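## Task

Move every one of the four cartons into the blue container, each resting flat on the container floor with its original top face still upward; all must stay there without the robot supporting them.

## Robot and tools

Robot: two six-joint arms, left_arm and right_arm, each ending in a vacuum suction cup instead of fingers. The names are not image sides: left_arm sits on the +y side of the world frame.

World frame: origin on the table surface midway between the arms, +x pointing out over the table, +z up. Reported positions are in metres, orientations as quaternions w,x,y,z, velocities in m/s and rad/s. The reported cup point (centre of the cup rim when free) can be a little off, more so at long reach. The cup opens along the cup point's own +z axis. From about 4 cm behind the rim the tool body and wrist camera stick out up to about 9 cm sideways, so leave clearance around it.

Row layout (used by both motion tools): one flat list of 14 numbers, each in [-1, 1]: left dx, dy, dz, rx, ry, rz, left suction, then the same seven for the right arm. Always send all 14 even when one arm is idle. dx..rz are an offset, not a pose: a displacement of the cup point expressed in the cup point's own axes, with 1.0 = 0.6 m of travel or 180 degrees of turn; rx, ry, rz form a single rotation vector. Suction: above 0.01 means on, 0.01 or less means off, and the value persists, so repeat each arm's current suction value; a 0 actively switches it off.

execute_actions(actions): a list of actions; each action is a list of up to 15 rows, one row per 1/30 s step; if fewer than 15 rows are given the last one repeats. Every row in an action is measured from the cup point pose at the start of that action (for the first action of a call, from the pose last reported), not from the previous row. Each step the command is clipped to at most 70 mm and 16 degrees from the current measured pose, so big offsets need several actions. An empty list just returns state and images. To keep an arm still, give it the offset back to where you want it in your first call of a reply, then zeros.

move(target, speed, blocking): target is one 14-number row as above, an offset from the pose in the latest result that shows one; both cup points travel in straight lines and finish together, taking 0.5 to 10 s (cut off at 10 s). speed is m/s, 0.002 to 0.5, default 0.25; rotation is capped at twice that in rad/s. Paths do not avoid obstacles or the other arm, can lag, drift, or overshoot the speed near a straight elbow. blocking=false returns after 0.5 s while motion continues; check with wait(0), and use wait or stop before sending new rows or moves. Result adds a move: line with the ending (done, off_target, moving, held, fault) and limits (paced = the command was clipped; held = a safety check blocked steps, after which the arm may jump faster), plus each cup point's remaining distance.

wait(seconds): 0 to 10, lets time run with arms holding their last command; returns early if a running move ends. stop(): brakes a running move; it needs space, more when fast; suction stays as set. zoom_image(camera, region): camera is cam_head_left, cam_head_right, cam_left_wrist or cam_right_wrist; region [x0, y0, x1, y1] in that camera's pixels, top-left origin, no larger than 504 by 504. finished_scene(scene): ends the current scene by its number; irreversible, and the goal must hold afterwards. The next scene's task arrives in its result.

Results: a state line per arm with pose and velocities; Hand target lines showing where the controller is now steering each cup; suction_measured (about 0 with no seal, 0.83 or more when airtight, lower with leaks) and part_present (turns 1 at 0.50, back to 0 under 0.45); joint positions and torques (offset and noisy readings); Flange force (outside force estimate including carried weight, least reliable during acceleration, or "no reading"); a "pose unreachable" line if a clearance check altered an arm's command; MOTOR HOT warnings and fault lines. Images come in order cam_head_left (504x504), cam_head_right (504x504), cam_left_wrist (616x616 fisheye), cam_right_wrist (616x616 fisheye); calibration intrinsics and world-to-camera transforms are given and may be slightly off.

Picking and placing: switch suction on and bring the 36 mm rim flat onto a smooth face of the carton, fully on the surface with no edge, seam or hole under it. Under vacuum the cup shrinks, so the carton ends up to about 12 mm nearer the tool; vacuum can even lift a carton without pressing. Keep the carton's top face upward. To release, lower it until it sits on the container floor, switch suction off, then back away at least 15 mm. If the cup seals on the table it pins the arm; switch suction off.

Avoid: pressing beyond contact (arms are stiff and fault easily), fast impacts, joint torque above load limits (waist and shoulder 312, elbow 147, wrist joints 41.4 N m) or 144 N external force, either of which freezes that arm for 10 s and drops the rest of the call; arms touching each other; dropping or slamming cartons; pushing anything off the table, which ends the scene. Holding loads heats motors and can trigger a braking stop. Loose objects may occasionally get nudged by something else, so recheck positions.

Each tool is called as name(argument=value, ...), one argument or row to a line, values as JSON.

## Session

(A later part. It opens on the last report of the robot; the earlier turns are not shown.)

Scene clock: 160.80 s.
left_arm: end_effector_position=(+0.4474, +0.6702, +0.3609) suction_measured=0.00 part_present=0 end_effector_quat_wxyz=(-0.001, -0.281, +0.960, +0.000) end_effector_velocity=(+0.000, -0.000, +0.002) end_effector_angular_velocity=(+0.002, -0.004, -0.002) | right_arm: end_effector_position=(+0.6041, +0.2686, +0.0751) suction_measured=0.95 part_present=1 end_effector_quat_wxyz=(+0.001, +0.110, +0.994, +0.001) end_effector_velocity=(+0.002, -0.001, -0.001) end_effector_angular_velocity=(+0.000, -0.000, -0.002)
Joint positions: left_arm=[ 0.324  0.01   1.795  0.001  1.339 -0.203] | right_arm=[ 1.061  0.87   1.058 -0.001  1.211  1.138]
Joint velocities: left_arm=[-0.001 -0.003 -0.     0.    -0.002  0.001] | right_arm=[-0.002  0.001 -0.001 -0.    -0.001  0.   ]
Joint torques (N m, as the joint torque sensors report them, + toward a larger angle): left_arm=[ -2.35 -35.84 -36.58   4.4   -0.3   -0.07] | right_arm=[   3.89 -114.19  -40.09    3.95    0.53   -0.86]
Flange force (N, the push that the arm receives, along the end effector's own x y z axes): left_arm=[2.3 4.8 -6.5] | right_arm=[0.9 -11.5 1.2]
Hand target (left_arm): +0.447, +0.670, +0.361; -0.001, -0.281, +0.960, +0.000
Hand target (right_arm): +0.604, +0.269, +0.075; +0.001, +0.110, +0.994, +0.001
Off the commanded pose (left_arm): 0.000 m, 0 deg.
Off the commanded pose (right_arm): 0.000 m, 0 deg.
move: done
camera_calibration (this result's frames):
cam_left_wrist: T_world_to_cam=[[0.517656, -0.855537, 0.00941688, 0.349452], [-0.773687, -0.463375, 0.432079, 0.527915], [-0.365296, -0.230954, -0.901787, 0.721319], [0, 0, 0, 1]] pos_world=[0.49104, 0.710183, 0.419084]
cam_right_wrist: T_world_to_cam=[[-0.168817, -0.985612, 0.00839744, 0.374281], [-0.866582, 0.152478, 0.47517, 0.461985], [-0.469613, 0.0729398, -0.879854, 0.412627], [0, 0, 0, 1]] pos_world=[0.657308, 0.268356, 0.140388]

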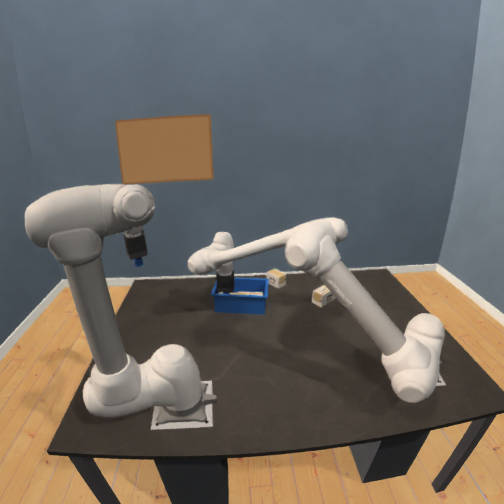

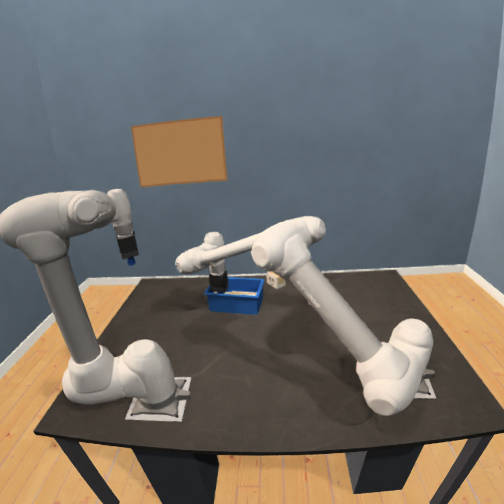

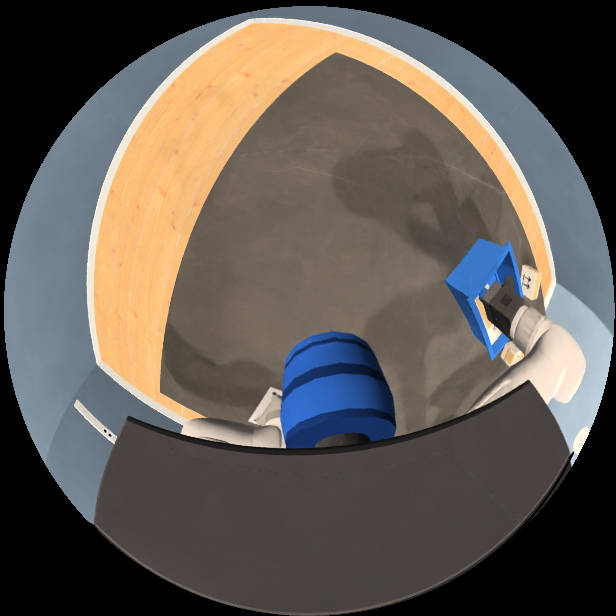

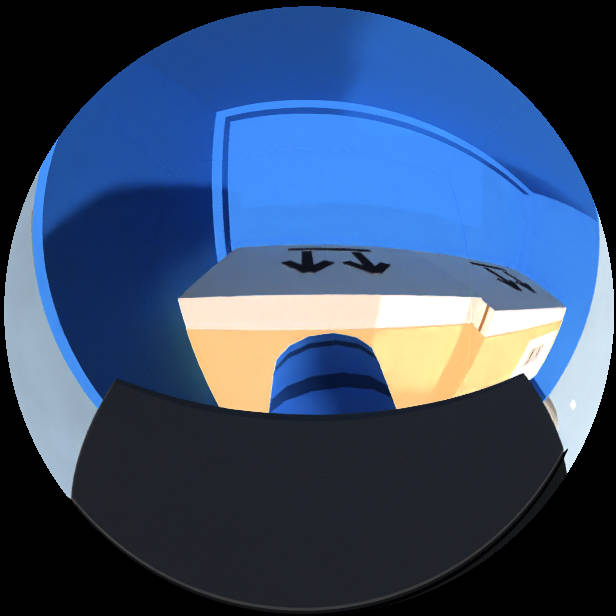

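move(
  target=[0,0,0,0,0,0,0,0,0,0.0025,0,0,0,1],
  speed=0.01,
)

execute_actions(
  actions=[
    [[0,0,0,0,0,0,0,0,0,0,0,0,0,0]],
  ],
)

move(
  target=[0,0,0,0,0,0,0,0,0,-0.23,0,0,0,0],
  speed=0.2,
)

move(
  target=[0,0,0,0,0,0,0,-0.233,-0.895,0.13,0,0,0.254,0],
  speed=0.4,
)

Scene clock: 171.10 s.
left_arm: end_effector_position=(+0.4474, +0.6702, +0.3609) suction_measured=0.00 part_present=0 end_effector_quat_wxyz=(-0.001, -0.281, +0.960, +0.000) end_effector_velocity=(-0.000, +0.000, +0.000) end_effector_angular_velocity=(+0.001, -0.001, -0.000) | right_arm: end_effector_position=(+0.6041, +0.2687, +0.0736) suction_measured=0.95 part_present=1 end_effector_quat_wxyz=(+0.001, +0.110, +0.994, +0.001) end_effector_velocity=(-0.000, -0.000, +0.001) end_effector_angular_velocity=(+0.001, +0.000, -0.001)
Joint positions: left_arm=[ 0.324  0.01   1.795  0.001  1.339 -0.203] | right_arm=[ 1.061  0.871  1.059 -0.001  1.209  1.138]
Joint velocities: left_arm=[ 0.    -0.001  0.001  0.001 -0.001  0.   ] | right_arm=[-0.    -0.002  0.002  0.001 -0.001  0.001]
Joint torques (N m, as the joint torque sensors report them, + toward a larger angle): left_arm=[ -1.5  -37.45 -36.52   4.46  -0.36  -0.27] | right_arm=[   4.06 -114.91  -39.71    3.99    0.29   -0.92]
Flange force (N, the push that the arm receives, along the end effector's own x y z axes): left_arm=[0.3 3.6 -6.3] | right_arm=[1.1 -9.7 0.2]
Hand target (left_arm): +0.447, +0.670, +0.361; -0.001, -0.281, +0.960, +0.000
Hand target (right_arm): +0.604, +0.269, +0.074; +0.001, +0.110, +0.994, +0.001
Off the commanded pose (left_arm): 0.000 m, 0 deg.
Off the commanded pose (right_arm): 0.000 m, 0 deg.
move: done
camera_calibration (this result's frames):
cam_left_wrist: T_world_to_cam=[[0.517656, -0.855537, 0.00941667, 0.349452], [-0.773687, -0.463375, 0.432079, 0.527915], [-0.365296, -0.230954, -0.901787, 0.721319], [0, 0, 0, 1]] pos_world=[0.49104, 0.710183, 0.419085]
cam_right_wrist: T_world_to_cam=[[-0.168816, -0.985612, 0.0083963, 0.374297], [-0.866582, 0.152476, 0.47517, 0.462696], [-0.469613, 0.07294, -0.879854, 0.411317], [0, 0, 0, 1]] pos_world=[0.657311, 0.26836, 0.138897]

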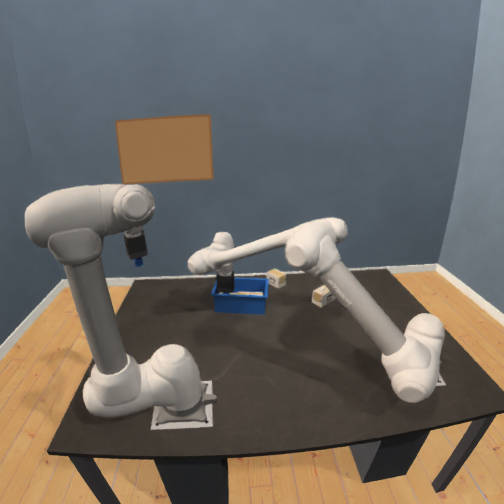

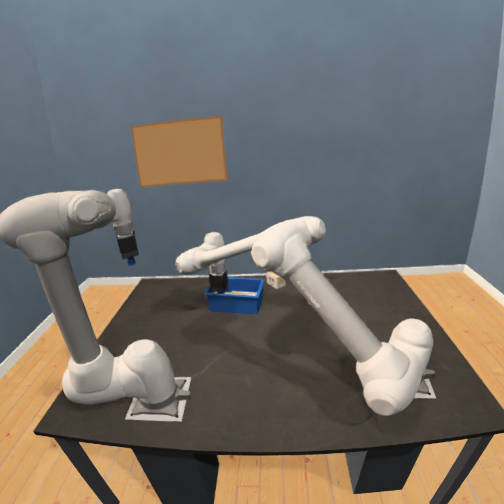

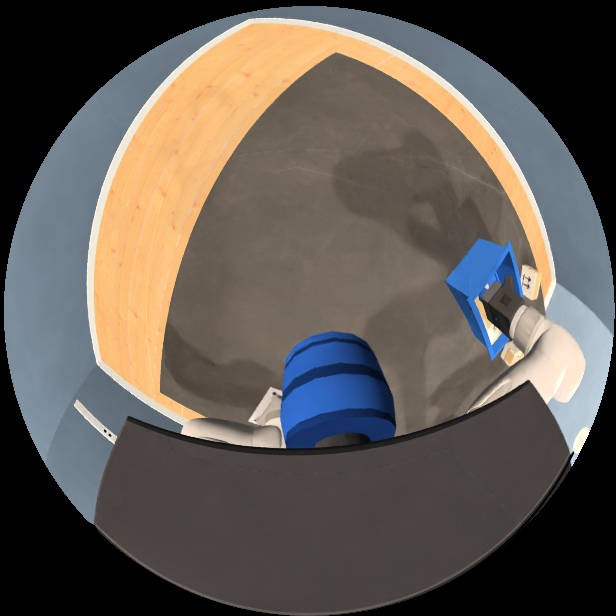

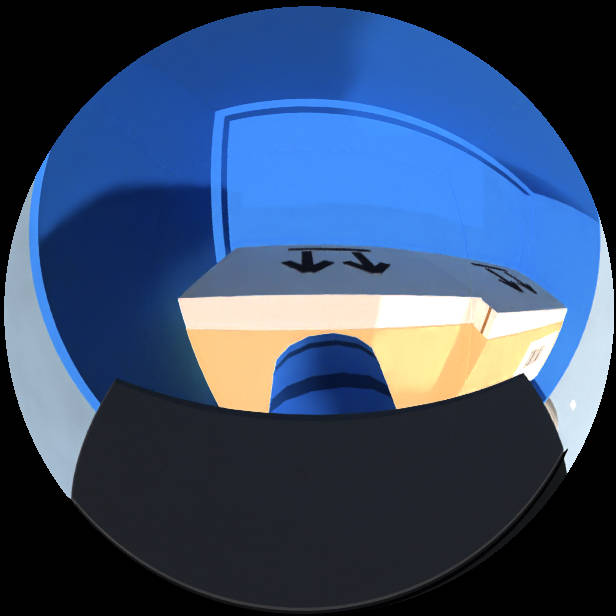

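Scene clock: 171.60 s.
left_arm: end_effector_position=(+0.4474, +0.6702, +0.3609) suction_measured=0.00 part_present=0 end_effector_quat_wxyz=(-0.001, -0.281, +0.960, +0.000) end_effector_velocity=(-0.000, +0.000, -0.000) end_effector_angular_velocity=(-0.000, +0.001, -0.000) | right_arm: end_effector_position=(+0.6041, +0.2687, +0.0736) suction_measured=0.01 part_present=0 end_effector_quat_wxyz=(+0.001, +0.110, +0.994, +0.001) end_effector_velocity=(-0.001, +0.001, -0.000) end_effector_angular_velocity=(-0.000, -0.000, +0.001)
Joint positions: left_arm=[ 0.324  0.01   1.795  0.001  1.339 -0.203] | right_arm=[ 1.061  0.871  1.059 -0.001  1.209  1.138]
Joint velocities: left_arm=[ 0.     0.    -0.     0.     0.001  0.   ] | right_arm=[ 0.001  0.     0.    -0.    -0.     0.   ]
Joint torques (N m, as the joint torque sensors report them, + toward a larger angle): left_arm=[ -0.52 -37.76 -36.54   4.29  -0.22  -0.35] | right_arm=[   3.79 -102.05  -33.46    4.25    0.41   -0.79]
Flange force (N, the push that the arm receives, along the end effector's own x y z axes): left_arm=[-0.9 1.5 -5.2] | right_arm=[1.4 -10.5 -11.5]
Hand target (left_arm): +0.447, +0.670, +0.361; -0.001, -0.281, +0.960, +0.000
Hand target (right_arm): +0.604, +0.269, +0.074; +0.001, +0.110, +0.994, +0.001
Off the commanded pose (left_arm): 0.000 m, 0 deg.
Off the commanded pose (right_arm): 0.000 m, 0 deg.
camera_calibration (this result's frames):
cam_left_wrist: T_world_to_cam=[[0.517656, -0.855537, 0.0094168, 0.349452], [-0.773687, -0.463375, 0.432079, 0.527915], [-0.365296, -0.230954, -0.901787, 0.721319], [0, 0, 0, 1]] pos_world=[0.49104, 0.710183, 0.419085]
cam_right_wrist: T_world_to_cam=[[-0.168816, -0.985612, 0.00838244, 0.374302], [-0.866587, 0.15247, 0.475163, 0.462704], [-0.469605, 0.072951, -0.879858, 0.411308], [0, 0, 0, 1]] pos_world=[0.657313, 0.268363, 0.138894]

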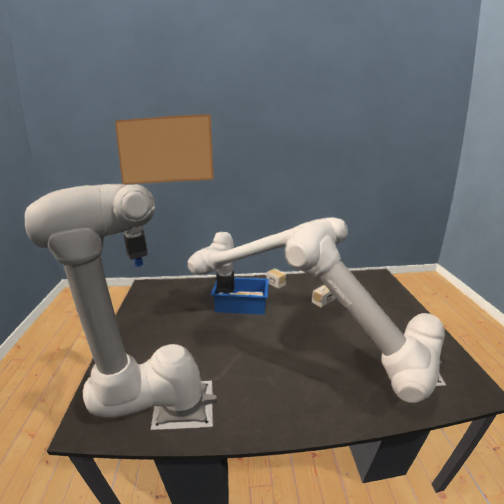

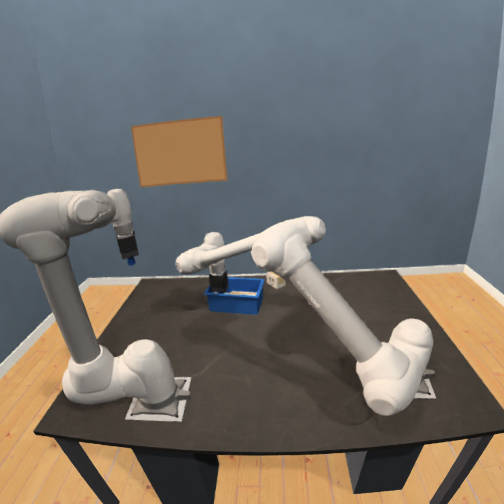

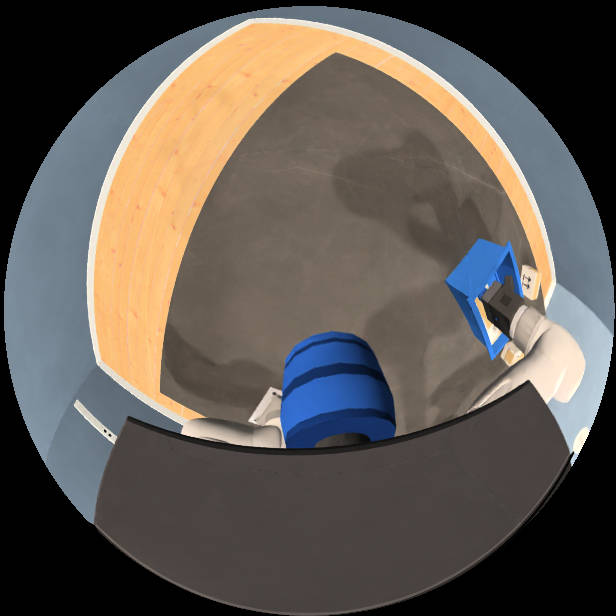

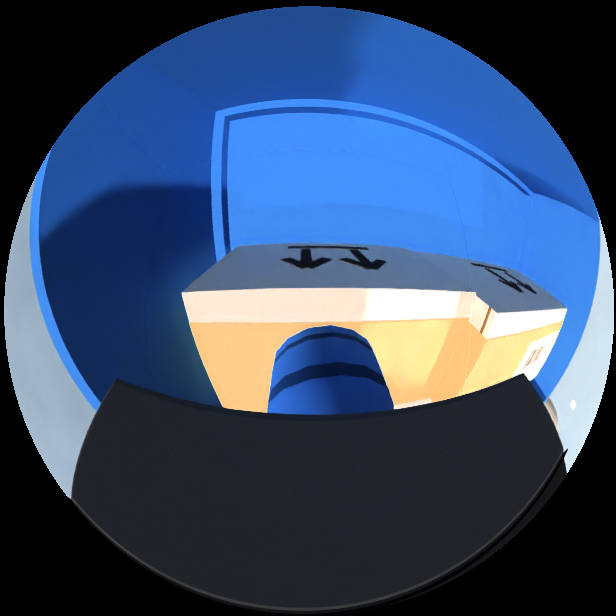

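Scene clock: 172.73 s.
left_arm: end_effector_position=(+0.4474, +0.6702, +0.3609) suction_measured=0.00 part_present=0 end_effector_quat_wxyz=(-0.001, -0.281, +0.960, +0.000) end_effector_velocity=(-0.000, -0.001, +0.001) end_effector_angular_velocity=(-0.002, -0.002, -0.000) | right_arm: end_effector_position=(+0.6038, +0.2683, +0.2115) suction_measured=0.01 part_present=0 end_effector_quat_wxyz=(+0.001, +0.110, +0.994, +0.001) end_effector_velocity=(-0.001, +0.001, +0.002) end_effector_angular_velocity=(+0.002, +0.001, +0.001)
Joint positions: left_arm=[ 0.324  0.01   1.795  0.001  1.339 -0.203] | right_arm=[ 1.061  0.802  0.931 -0.001  1.406  1.138]
Joint velocities: left_arm=[-0.    -0.002  0.    -0.002 -0.     0.   ] | right_arm=[ 0.001 -0.001 -0.002  0.002  0.001 -0.   ]
Joint torques (N m, as the joint torque sensors report them, + toward a larger angle): left_arm=[  0.19 -36.72 -36.47   4.24  -0.34  -0.08] | right_arm=[   2.93 -109.44  -41.57    4.07    0.1    -0.95]
Flange force (N, the push that the arm receives, along the end effector's own x y z axes): left_arm=[1.1 -0.1 -6.0] | right_arm=[3.4 -13.7 0.9]
Hand target (left_arm): +0.447, +0.670, +0.361; -0.001, -0.281, +0.960, +0.000
Hand target (right_arm): +0.604, +0.268, +0.212; +0.001, +0.110, +0.994, +0.001
Off the commanded pose (left_arm): 0.000 m, 0 deg.
Off the commanded pose (right_arm): 0.000 m, 0 deg.
move: done
camera_calibration (this result's frames):
cam_left_wrist: T_world_to_cam=[[0.517656, -0.855537, 0.00941668, 0.349452], [-0.773687, -0.463375, 0.432079, 0.527915], [-0.365296, -0.230954, -0.901787, 0.721319], [0, 0, 0, 1]] pos_world=[0.49104, 0.710183, 0.419084]
cam_right_wrist: T_world_to_cam=[[-0.168976, -0.985584, 0.0084324, 0.372812], [-0.866568, 0.152636, 0.475144, 0.396926], [-0.469581, 0.0729805, -0.879868, 0.532566], [0, 0, 0, 1]] pos_world=[0.657043, 0.267986, 0.276847]

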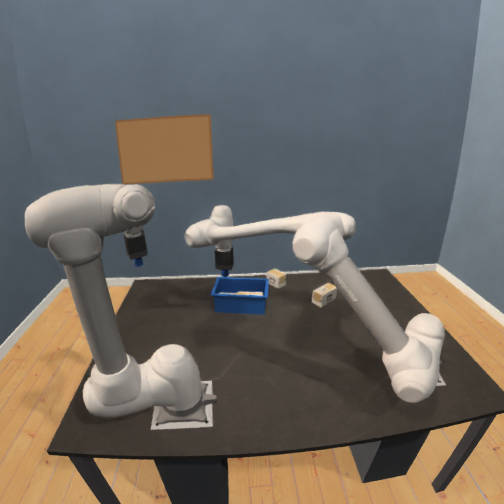

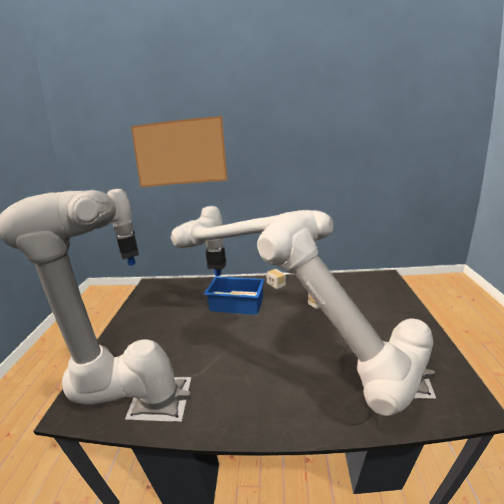

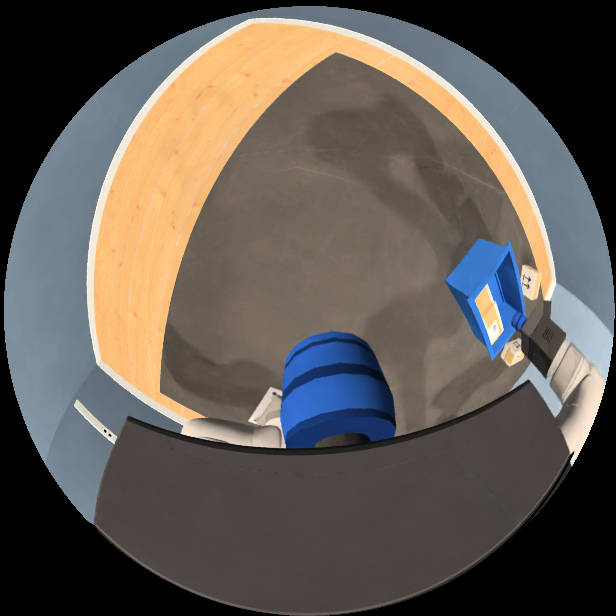

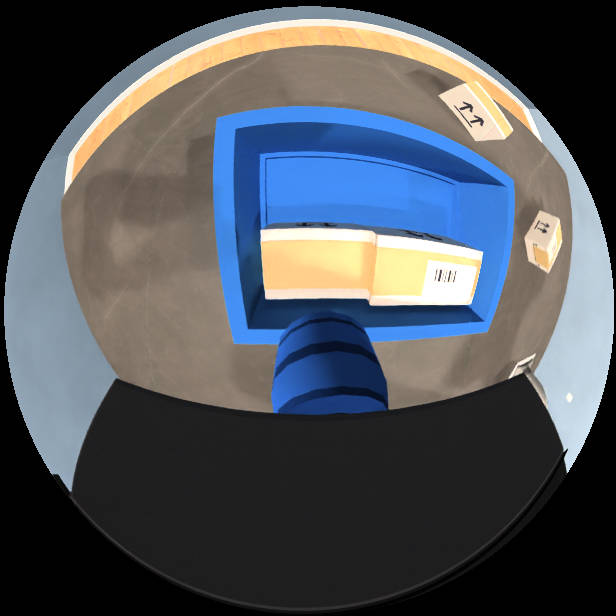

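Scene clock: 174.67 s.
left_arm: end_effector_position=(+0.4474, +0.6702, +0.3609) suction_measured=0.00 part_present=0 end_effector_quat_wxyz=(-0.001, -0.281, +0.960, +0.000) end_effector_velocity=(+0.000, -0.000, +0.000) end_effector_angular_velocity=(+0.000, -0.001, -0.001) | right_arm: end_effector_position=(+0.6232, -0.2861, +0.1325) suction_measured=0.01 part_present=0 end_effector_quat_wxyz=(+0.001, +0.488, +0.873, +0.001) end_effector_velocity=(+0.000, -0.002, -0.001) end_effector_angular_velocity=(+0.001, +0.001, -0.004)
Joint positions: left_arm=[ 0.324  0.01   1.795  0.001  1.339 -0.203] | right_arm=[ 0.499  0.323  1.871 -0.     0.946  1.374]
Joint velocities: left_arm=[-0.001 -0.    -0.    -0.    -0.001  0.   ] | right_arm=[-0.003  0.001  0.001  0.001 -0.001 -0.   ]
Joint torques (N m, as the joint torque sensors report them, + toward a larger angle): left_arm=[ -2.13 -36.99 -36.18   4.32  -0.42  -0.24] | right_arm=[  4.81 -63.24 -33.11   3.52  -0.09  -0.73]
Flange force (N, the push that the arm receives, along the end effector's own x y z axes): left_arm=[-0.7 4.1 -6.5] | right_arm=[-5.8 -4.2 -1.5]
Hand target (left_arm): +0.447, +0.670, +0.361; -0.001, -0.281, +0.960, +0.000
Hand target (right_arm): +0.623, -0.286, +0.133; +0.001, +0.488, +0.873, +0.001
Off the commanded pose (left_arm): 0.000 m, 0 deg.
Off the commanded pose (right_arm): 0.001 m, 0 deg.
move: done
camera_calibration (this result's frames):
cam_left_wrist: T_world_to_cam=[[0.517656, -0.855537, 0.00941691, 0.349452], [-0.773687, -0.463375, 0.432079, 0.527914], [-0.365296, -0.230954, -0.901787, 0.721319], [0, 0, 0, 1]] pos_world=[0.49104, 0.710183, 0.419085]
cam_right_wrist: T_world_to_cam=[[-0.823314, -0.56753, 0.00800535, 0.357793], [-0.495956, 0.726197, 0.476094, 0.468851], [-0.276011, 0.388004, -0.879358, 0.48202], [0, 0, 0, 1]] pos_world=[0.660148, -0.324445, 0.197787]

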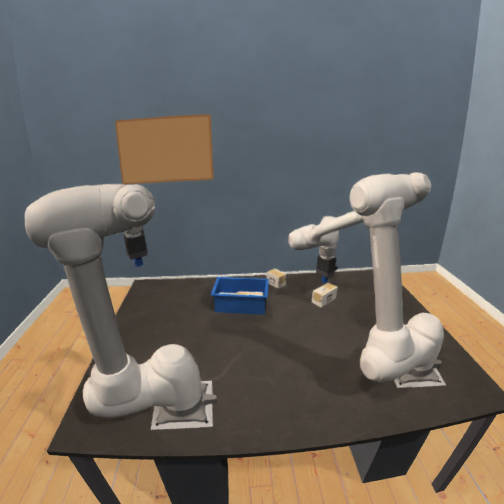

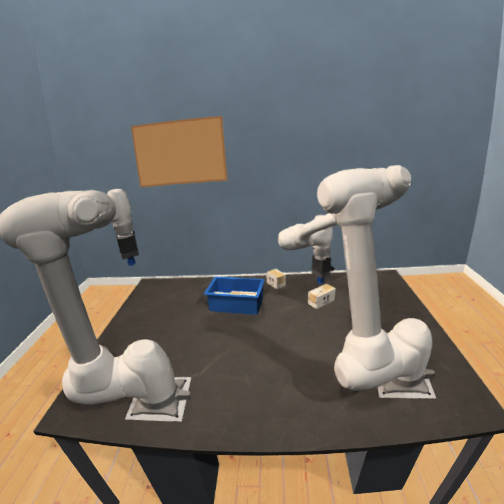

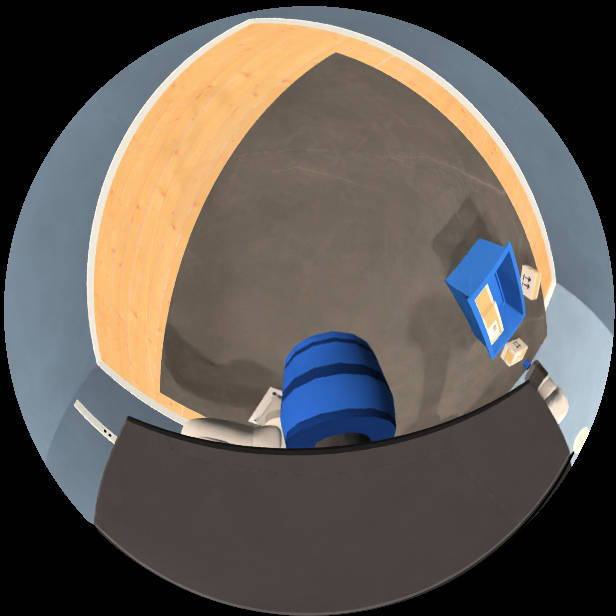

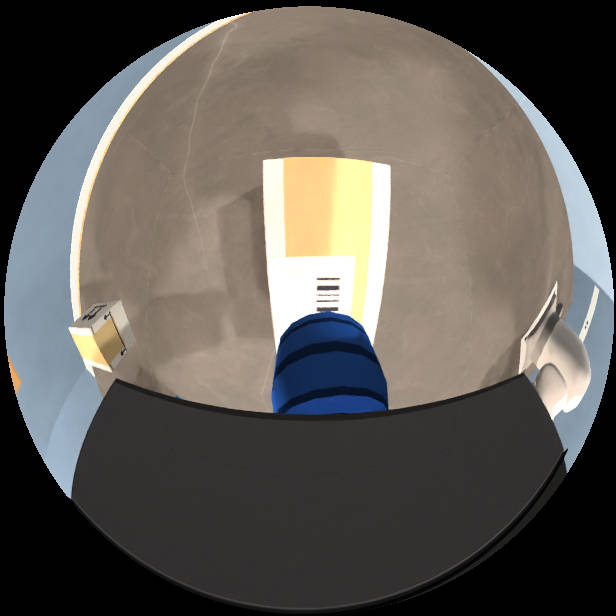

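move(
  target=[0,0,0,0,0,0,0,-0.018,-0.007,0.087,0,0,0,1],
  speed=0.05,
)

move(
  target=[0,0,0,0,0,0,0,0,0,0.005,0,0,0,1],
  speed=0.015,
)

move(
  target=[0,0,0,0,0,0,0,0,0,0.005,0,0,0,1],
  speed=0.015,
)

Scene clock: 181.63 s.
left_arm: end_effector_position=(+0.4474, +0.6702, +0.3609) suction_measured=0.00 part_present=0 end_effector_quat_wxyz=(-0.001, -0.281, +0.960, +0.000) end_effector_velocity=(+0.000, -0.000, +0.000) end_effector_angular_velocity=(-0.000, -0.001, +0.000) | right_arm: end_effector_position=(+0.6254, -0.2974, +0.0803) suction_measured=0.01 part_present=0 end_effector_quat_wxyz=(+0.001, +0.488, +0.873, +0.001) end_effector_velocity=(+0.001, +0.001, -0.000) end_effector_angular_velocity=(-0.000, -0.002, +0.003)
Joint positions: left_arm=[ 0.324  0.01   1.795  0.001  1.339 -0.203] | right_arm=[ 0.481  0.375  1.913 -0.     0.852  1.356]
Joint velocities: left_arm=[-0.    -0.    -0.    -0.001  0.    -0.   ] | right_arm=[ 0.002  0.001 -0.002 -0.001 -0.002 -0.001]
Joint torques (N m, as the joint torque sensors report them, + toward a larger angle): left_arm=[ -1.08 -35.6  -35.8    4.45  -0.29  -0.15] | right_arm=[  4.67 -66.02 -31.65   3.18   0.19  -0.82]
Flange force (N, the push that the arm receives, along the end effector's own x y z axes): left_arm=[1.8 2.6 -7.7] | right_arm=[-4.8 -5.8 -1.2]
Hand target (left_arm): +0.447, +0.670, +0.361; -0.001, -0.281, +0.960, +0.000
Hand target (right_arm): +0.625, -0.297, +0.080; +0.001, +0.488, +0.873, +0.001
Off the commanded pose (left_arm): 0.000 m, 0 deg.
Off the commanded pose (right_arm): 0.000 m, 0 deg.
move: done
camera_calibration (this result's frames):
cam_left_wrist: T_world_to_cam=[[0.517656, -0.855537, 0.00941671, 0.349452], [-0.773687, -0.463375, 0.432079, 0.527914], [-0.365296, -0.230954, -0.901787, 0.721319], [0, 0, 0, 1]] pos_world=[0.49104, 0.710183, 0.419085]
cam_right_wrist: T_world_to_cam=[[-0.823269, -0.567595, 0.00799869, 0.353589], [-0.496017, 0.726157, 0.476091, 0.503045], [-0.276036, 0.387984, -0.879359, 0.441145], [0, 0, 0, 1]] pos_world=[0.66239, -0.335751, 0.145601]

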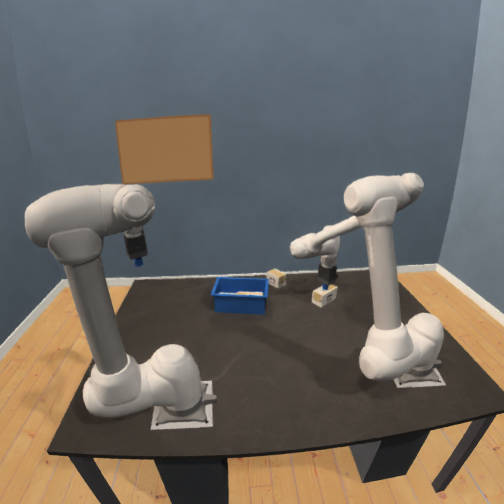

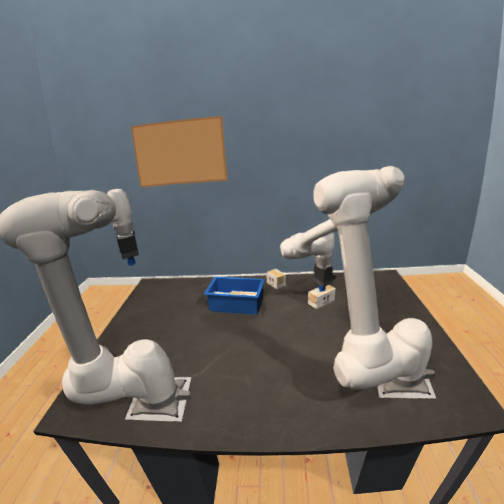

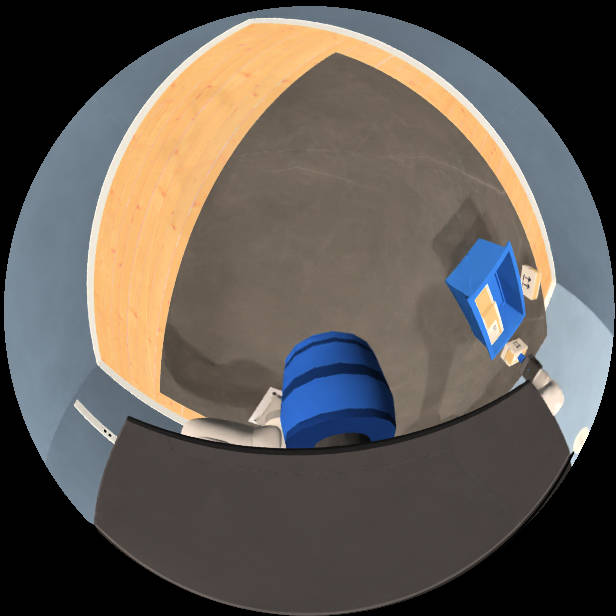

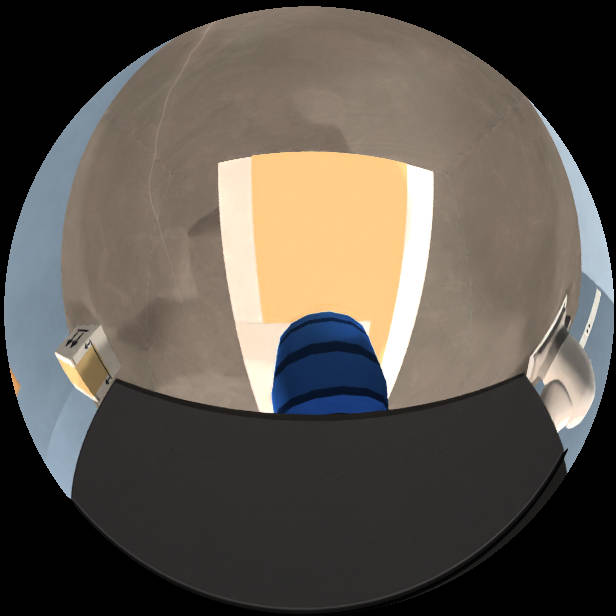

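Scene clock: 182.33 s.
left_arm: end_effector_position=(+0.4474, +0.6702, +0.3609) suction_measured=0.00 part_present=0 end_effector_quat_wxyz=(-0.001, -0.281, +0.960, +0.000) end_effector_velocity=(+0.000, -0.000, +0.000) end_effector_angular_velocity=(-0.001, -0.001, -0.001) | right_arm: end_effector_position=(+0.6254, -0.2974, +0.0774) suction_measured=0.94 part_present=1 end_effector_quat_wxyz=(+0.001, +0.488, +0.873, +0.001) end_effector_velocity=(+0.000, +0.002, +0.001) end_effector_angular_velocity=(+0.001, -0.002, +0.003)
Joint positions: left_arm=[ 0.324  0.01   1.795  0.001  1.339 -0.203] | right_arm=[ 0.481  0.378  1.914 -0.     0.846  1.356]
Joint velocities: left_arm=[-0.    -0.    -0.    -0.001  0.     0.001] | right_arm=[ 0.003 -0.001 -0.001 -0.    -0.001 -0.   ]
Joint torques (N m, as the joint torque sensors report them, + toward a larger angle): left_arm=[ -0.84 -37.12 -36.33   4.45  -0.31  -0.05] | right_arm=[  3.3  -67.45 -32.61   3.23   0.26  -0.76]
Flange force (N, the push that the arm receives, along the end effector's own x y z axes): left_arm=[0.2 1.7 -6.2] | right_arm=[-2.4 -6.2 0.9]
Hand target (left_arm): +0.447, +0.670, +0.361; -0.001, -0.281, +0.960, +0.000
Hand target (right_arm): +0.625, -0.297, +0.077; +0.001, +0.488, +0.873, +0.001
Off the commanded pose (left_arm): 0.000 m, 0 deg.
Off the commanded pose (right_arm): 0.000 m, 0 deg.
move: done
camera_calibration (this result's frames):
cam_left_wrist: T_world_to_cam=[[0.517656, -0.855537, 0.0094168, 0.349452], [-0.773687, -0.463375, 0.432079, 0.527914], [-0.365296, -0.230954, -0.901787, 0.721319], [0, 0, 0, 1]] pos_world=[0.49104, 0.710183, 0.419084]
cam_right_wrist: T_world_to_cam=[[-0.823267, -0.567597, 0.00799694, 0.353621], [-0.496019, 0.726155, 0.476092, 0.504472], [-0.276036, 0.387984, -0.879359, 0.438526], [0, 0, 0, 1]] pos_world=[0.662401, -0.335751, 0.142619]

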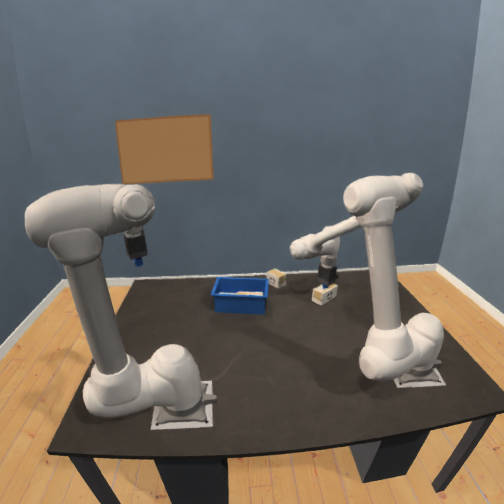

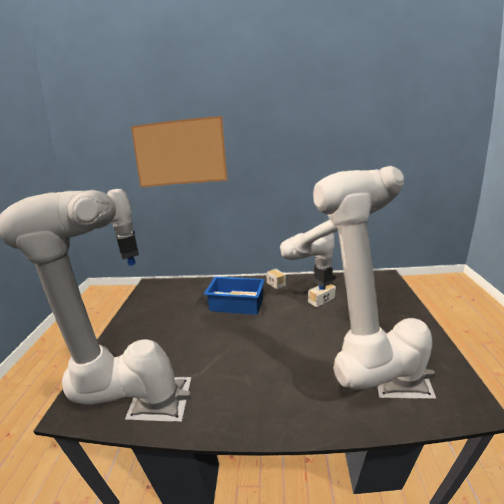

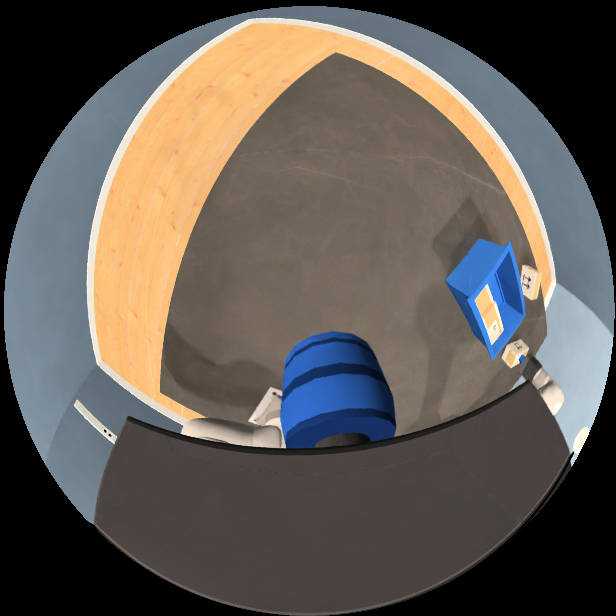

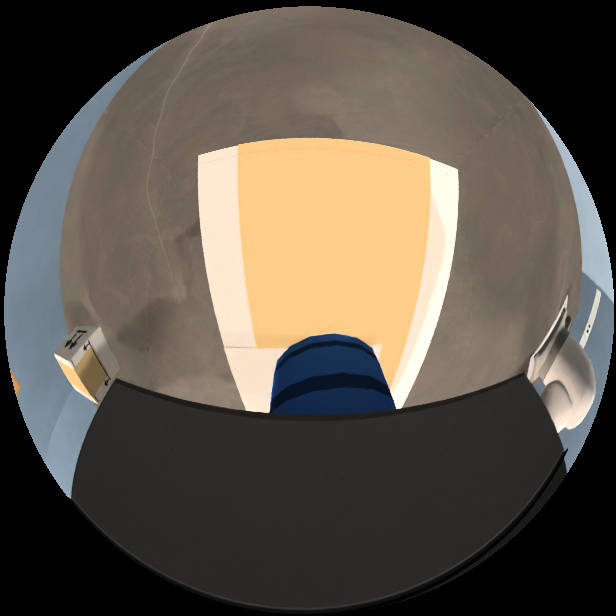

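Scene clock: 183.03 s.
left_arm: end_effector_position=(+0.4474, +0.6702, +0.3609) suction_measured=0.00 part_present=0 end_effector_quat_wxyz=(-0.001, -0.281, +0.960, +0.000) end_effector_velocity=(-0.000, +0.000, +0.000) end_effector_angular_velocity=(+0.001, -0.001, -0.001) | right_arm: end_effector_position=(+0.6254, -0.2974, +0.0744) suction_measured=0.95 part_present=1 end_effector_quat_wxyz=(+0.001, +0.488, +0.873, +0.001) end_effector_velocity=(+0.000, +0.000, -0.000) end_effector_angular_velocity=(+0.001, -0.000, -0.001)
Joint positions: left_arm=[ 0.324  0.01   1.795  0.001  1.339 -0.203] | right_arm=[ 0.481  0.382  1.916 -0.     0.841  1.356]
Joint velocities: left_arm=[-0.    -0.001  0.     0.001 -0.001  0.001] | right_arm=[ 0.     0.    -0.     0.001 -0.001  0.001]
Joint torques (N m, as the joint torque sensors report them, + toward a larger angle): left_arm=[ -1.   -36.16 -36.42   4.41  -0.44  -0.25] | right_arm=[  4.22 -68.15 -32.17   3.28   0.07  -0.82]
Flange force (N, the push that the arm receives, along the end effector's own x y z axes): left_arm=[1.6 2.6 -6.6] | right_arm=[-4.3 -5.2 1.3]
Hand target (left_arm): +0.447, +0.670, +0.361; -0.001, -0.281, +0.960, +0.000
Hand target (right_arm): +0.625, -0.297, +0.074; +0.001, +0.488, +0.873, +0.001
Off the commanded pose (left_arm): 0.000 m, 0 deg.
Off the commanded pose (right_arm): 0.000 m, 0 deg.
move: done
camera_calibration (this result's frames):
cam_left_wrist: T_world_to_cam=[[0.517656, -0.855537, 0.00941689, 0.349452], [-0.773687, -0.463375, 0.432079, 0.527914], [-0.365296, -0.230954, -0.901787, 0.721319], [0, 0, 0, 1]] pos_world=[0.49104, 0.710183, 0.419084]
cam_right_wrist: T_world_to_cam=[[-0.823267, -0.567598, 0.00799444, 0.353654], [-0.496021, 0.726154, 0.476092, 0.505894], [-0.276035, 0.387986, -0.879359, 0.435904], [0, 0, 0, 1]] pos_world=[0.662411, -0.335748, 0.139636]

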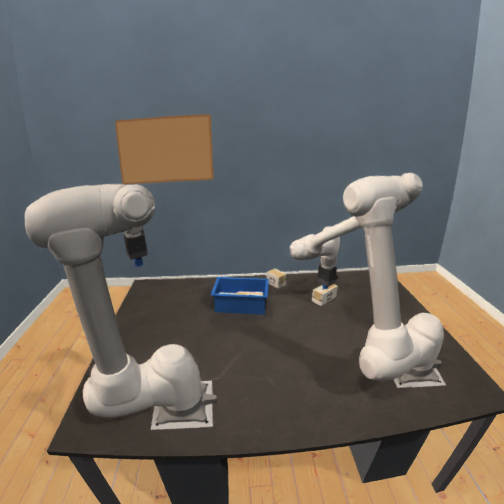

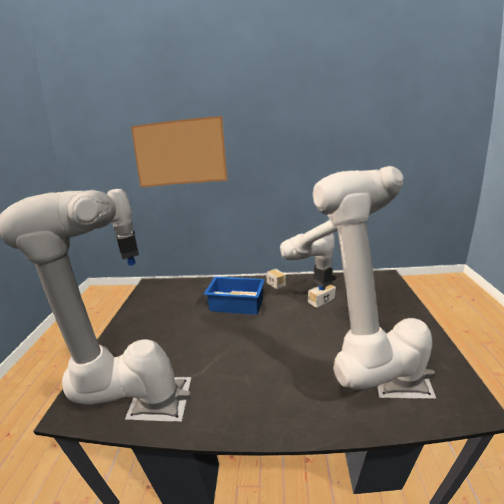

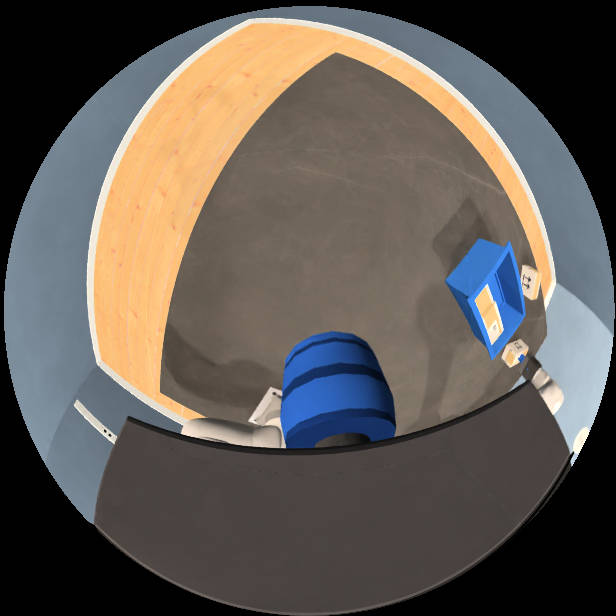

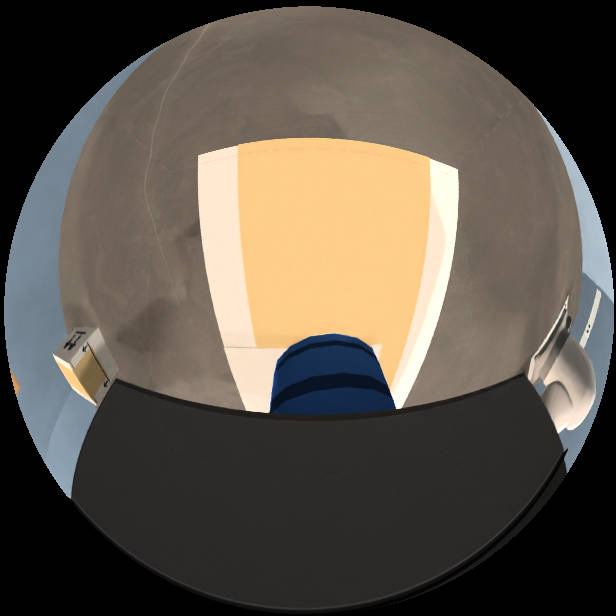

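move(
  target=[0,0,0,0,0,0,0,0,0,-0.27,0,0,0.246,1],
)

Scene clock: 198.17 s.
left_arm: end_effector_position=(+0.4474, +0.6702, +0.3609) suction_measured=0.00 part_present=0 end_effector_quat_wxyz=(-0.001, -0.281, +0.960, +0.000) end_effector_velocity=(-0.000, -0.000, -0.000) end_effector_angular_velocity=(+0.000, +0.001, -0.000) | right_arm: end_effector_position=(+0.6250, -0.2977, +0.2364) suction_measured=0.95 part_present=1 end_effector_quat_wxyz=(+0.001, +0.781, +0.625, +0.001) end_effector_velocity=(+0.000, +0.001, +0.001) end_effector_angular_velocity=(+0.000, -0.001, -0.003)
Joint positions: left_arm=[ 0.324  0.01   1.795  0.001  1.339 -0.203] | right_arm=[ 0.481  0.231  1.779 -0.     1.129  2.129]
Joint velocities: left_arm=[-0.001  0.     0.     0.     0.    -0.001] | right_arm=[ 0.001 -0.001 -0.001  0.     0.001  0.004]
Joint torques (N m, as the joint torque sensors report them, + toward a larger angle): left_arm=[ -1.22 -36.6  -37.06   4.55  -0.33  -0.22] | right_arm=[  3.04 -59.47 -39.34   3.91   0.03  -0.74]
Flange force (N, the push that the arm receives, along the end effector's own x y z axes): left_arm=[1.5 2.7 -5.1] | right_arm=[-6.3 -3.0 2.6]
Hand target (left_arm): +0.447, +0.670, +0.361; -0.001, -0.281, +0.960, +0.000
Hand target (right_arm): +0.625, -0.298, +0.236; +0.001, +0.781, +0.625, +0.001
Off the commanded pose (left_arm): 0.000 m, 0 deg.
Off the commanded pose (right_arm): 0.000 m, 0 deg.
move: done
camera_calibration (this result's frames):
cam_left_wrist: T_world_to_cam=[[0.517656, -0.855537, 0.00941668, 0.349452], [-0.773687, -0.463375, 0.432079, 0.527914], [-0.365296, -0.230954, -0.901787, 0.721319], [0, 0, 0, 1]] pos_world=[0.49104, 0.710183, 0.419085]
cam_right_wrist: T_world_to_cam=[[-0.985667, 0.168514, 0.00800035, 0.672472], [0.151809, 0.865276, 0.477756, 0.0648897], [0.0735859, 0.472123, -0.878456, 0.384723], [0, 0, 0, 1]] pos_world=[0.624672, -0.351105, 0.301581]

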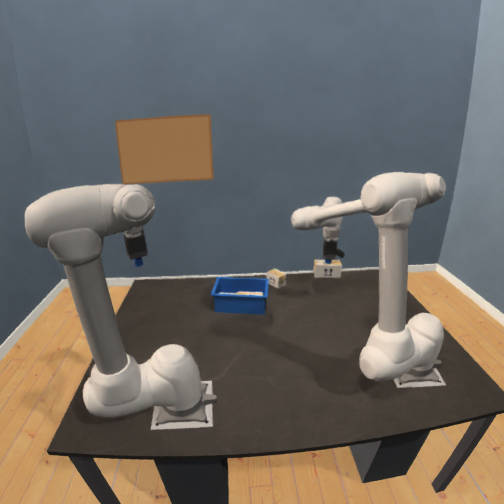

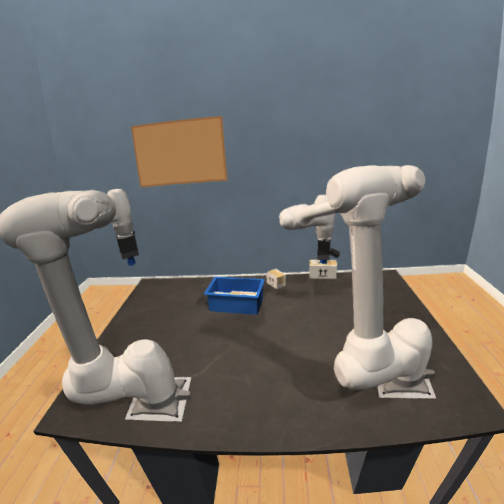

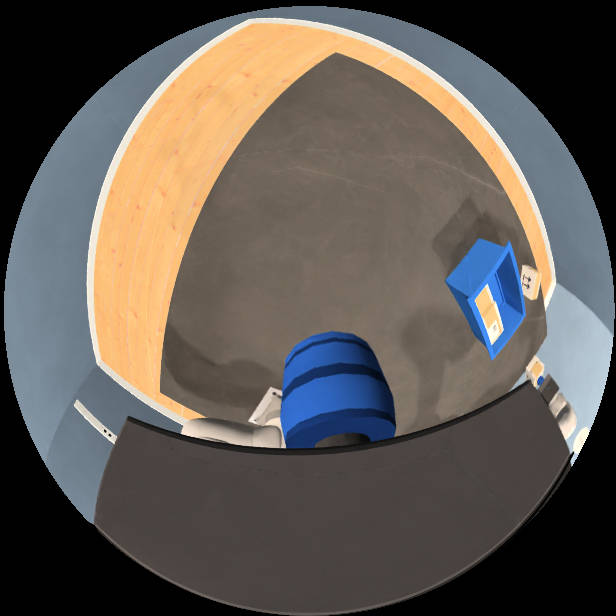

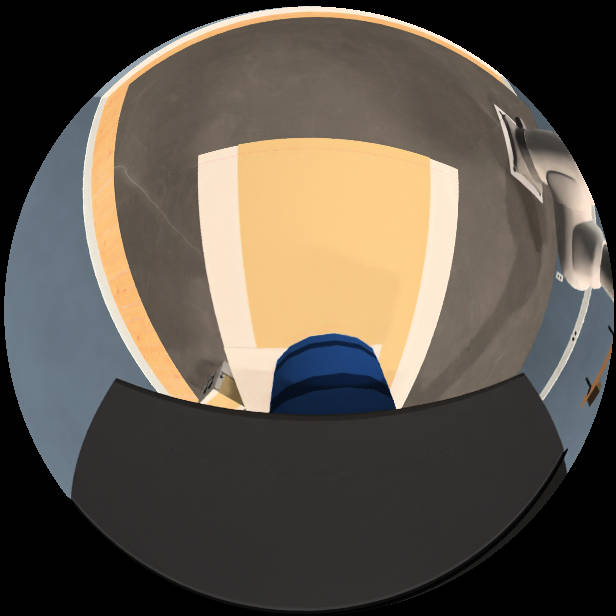

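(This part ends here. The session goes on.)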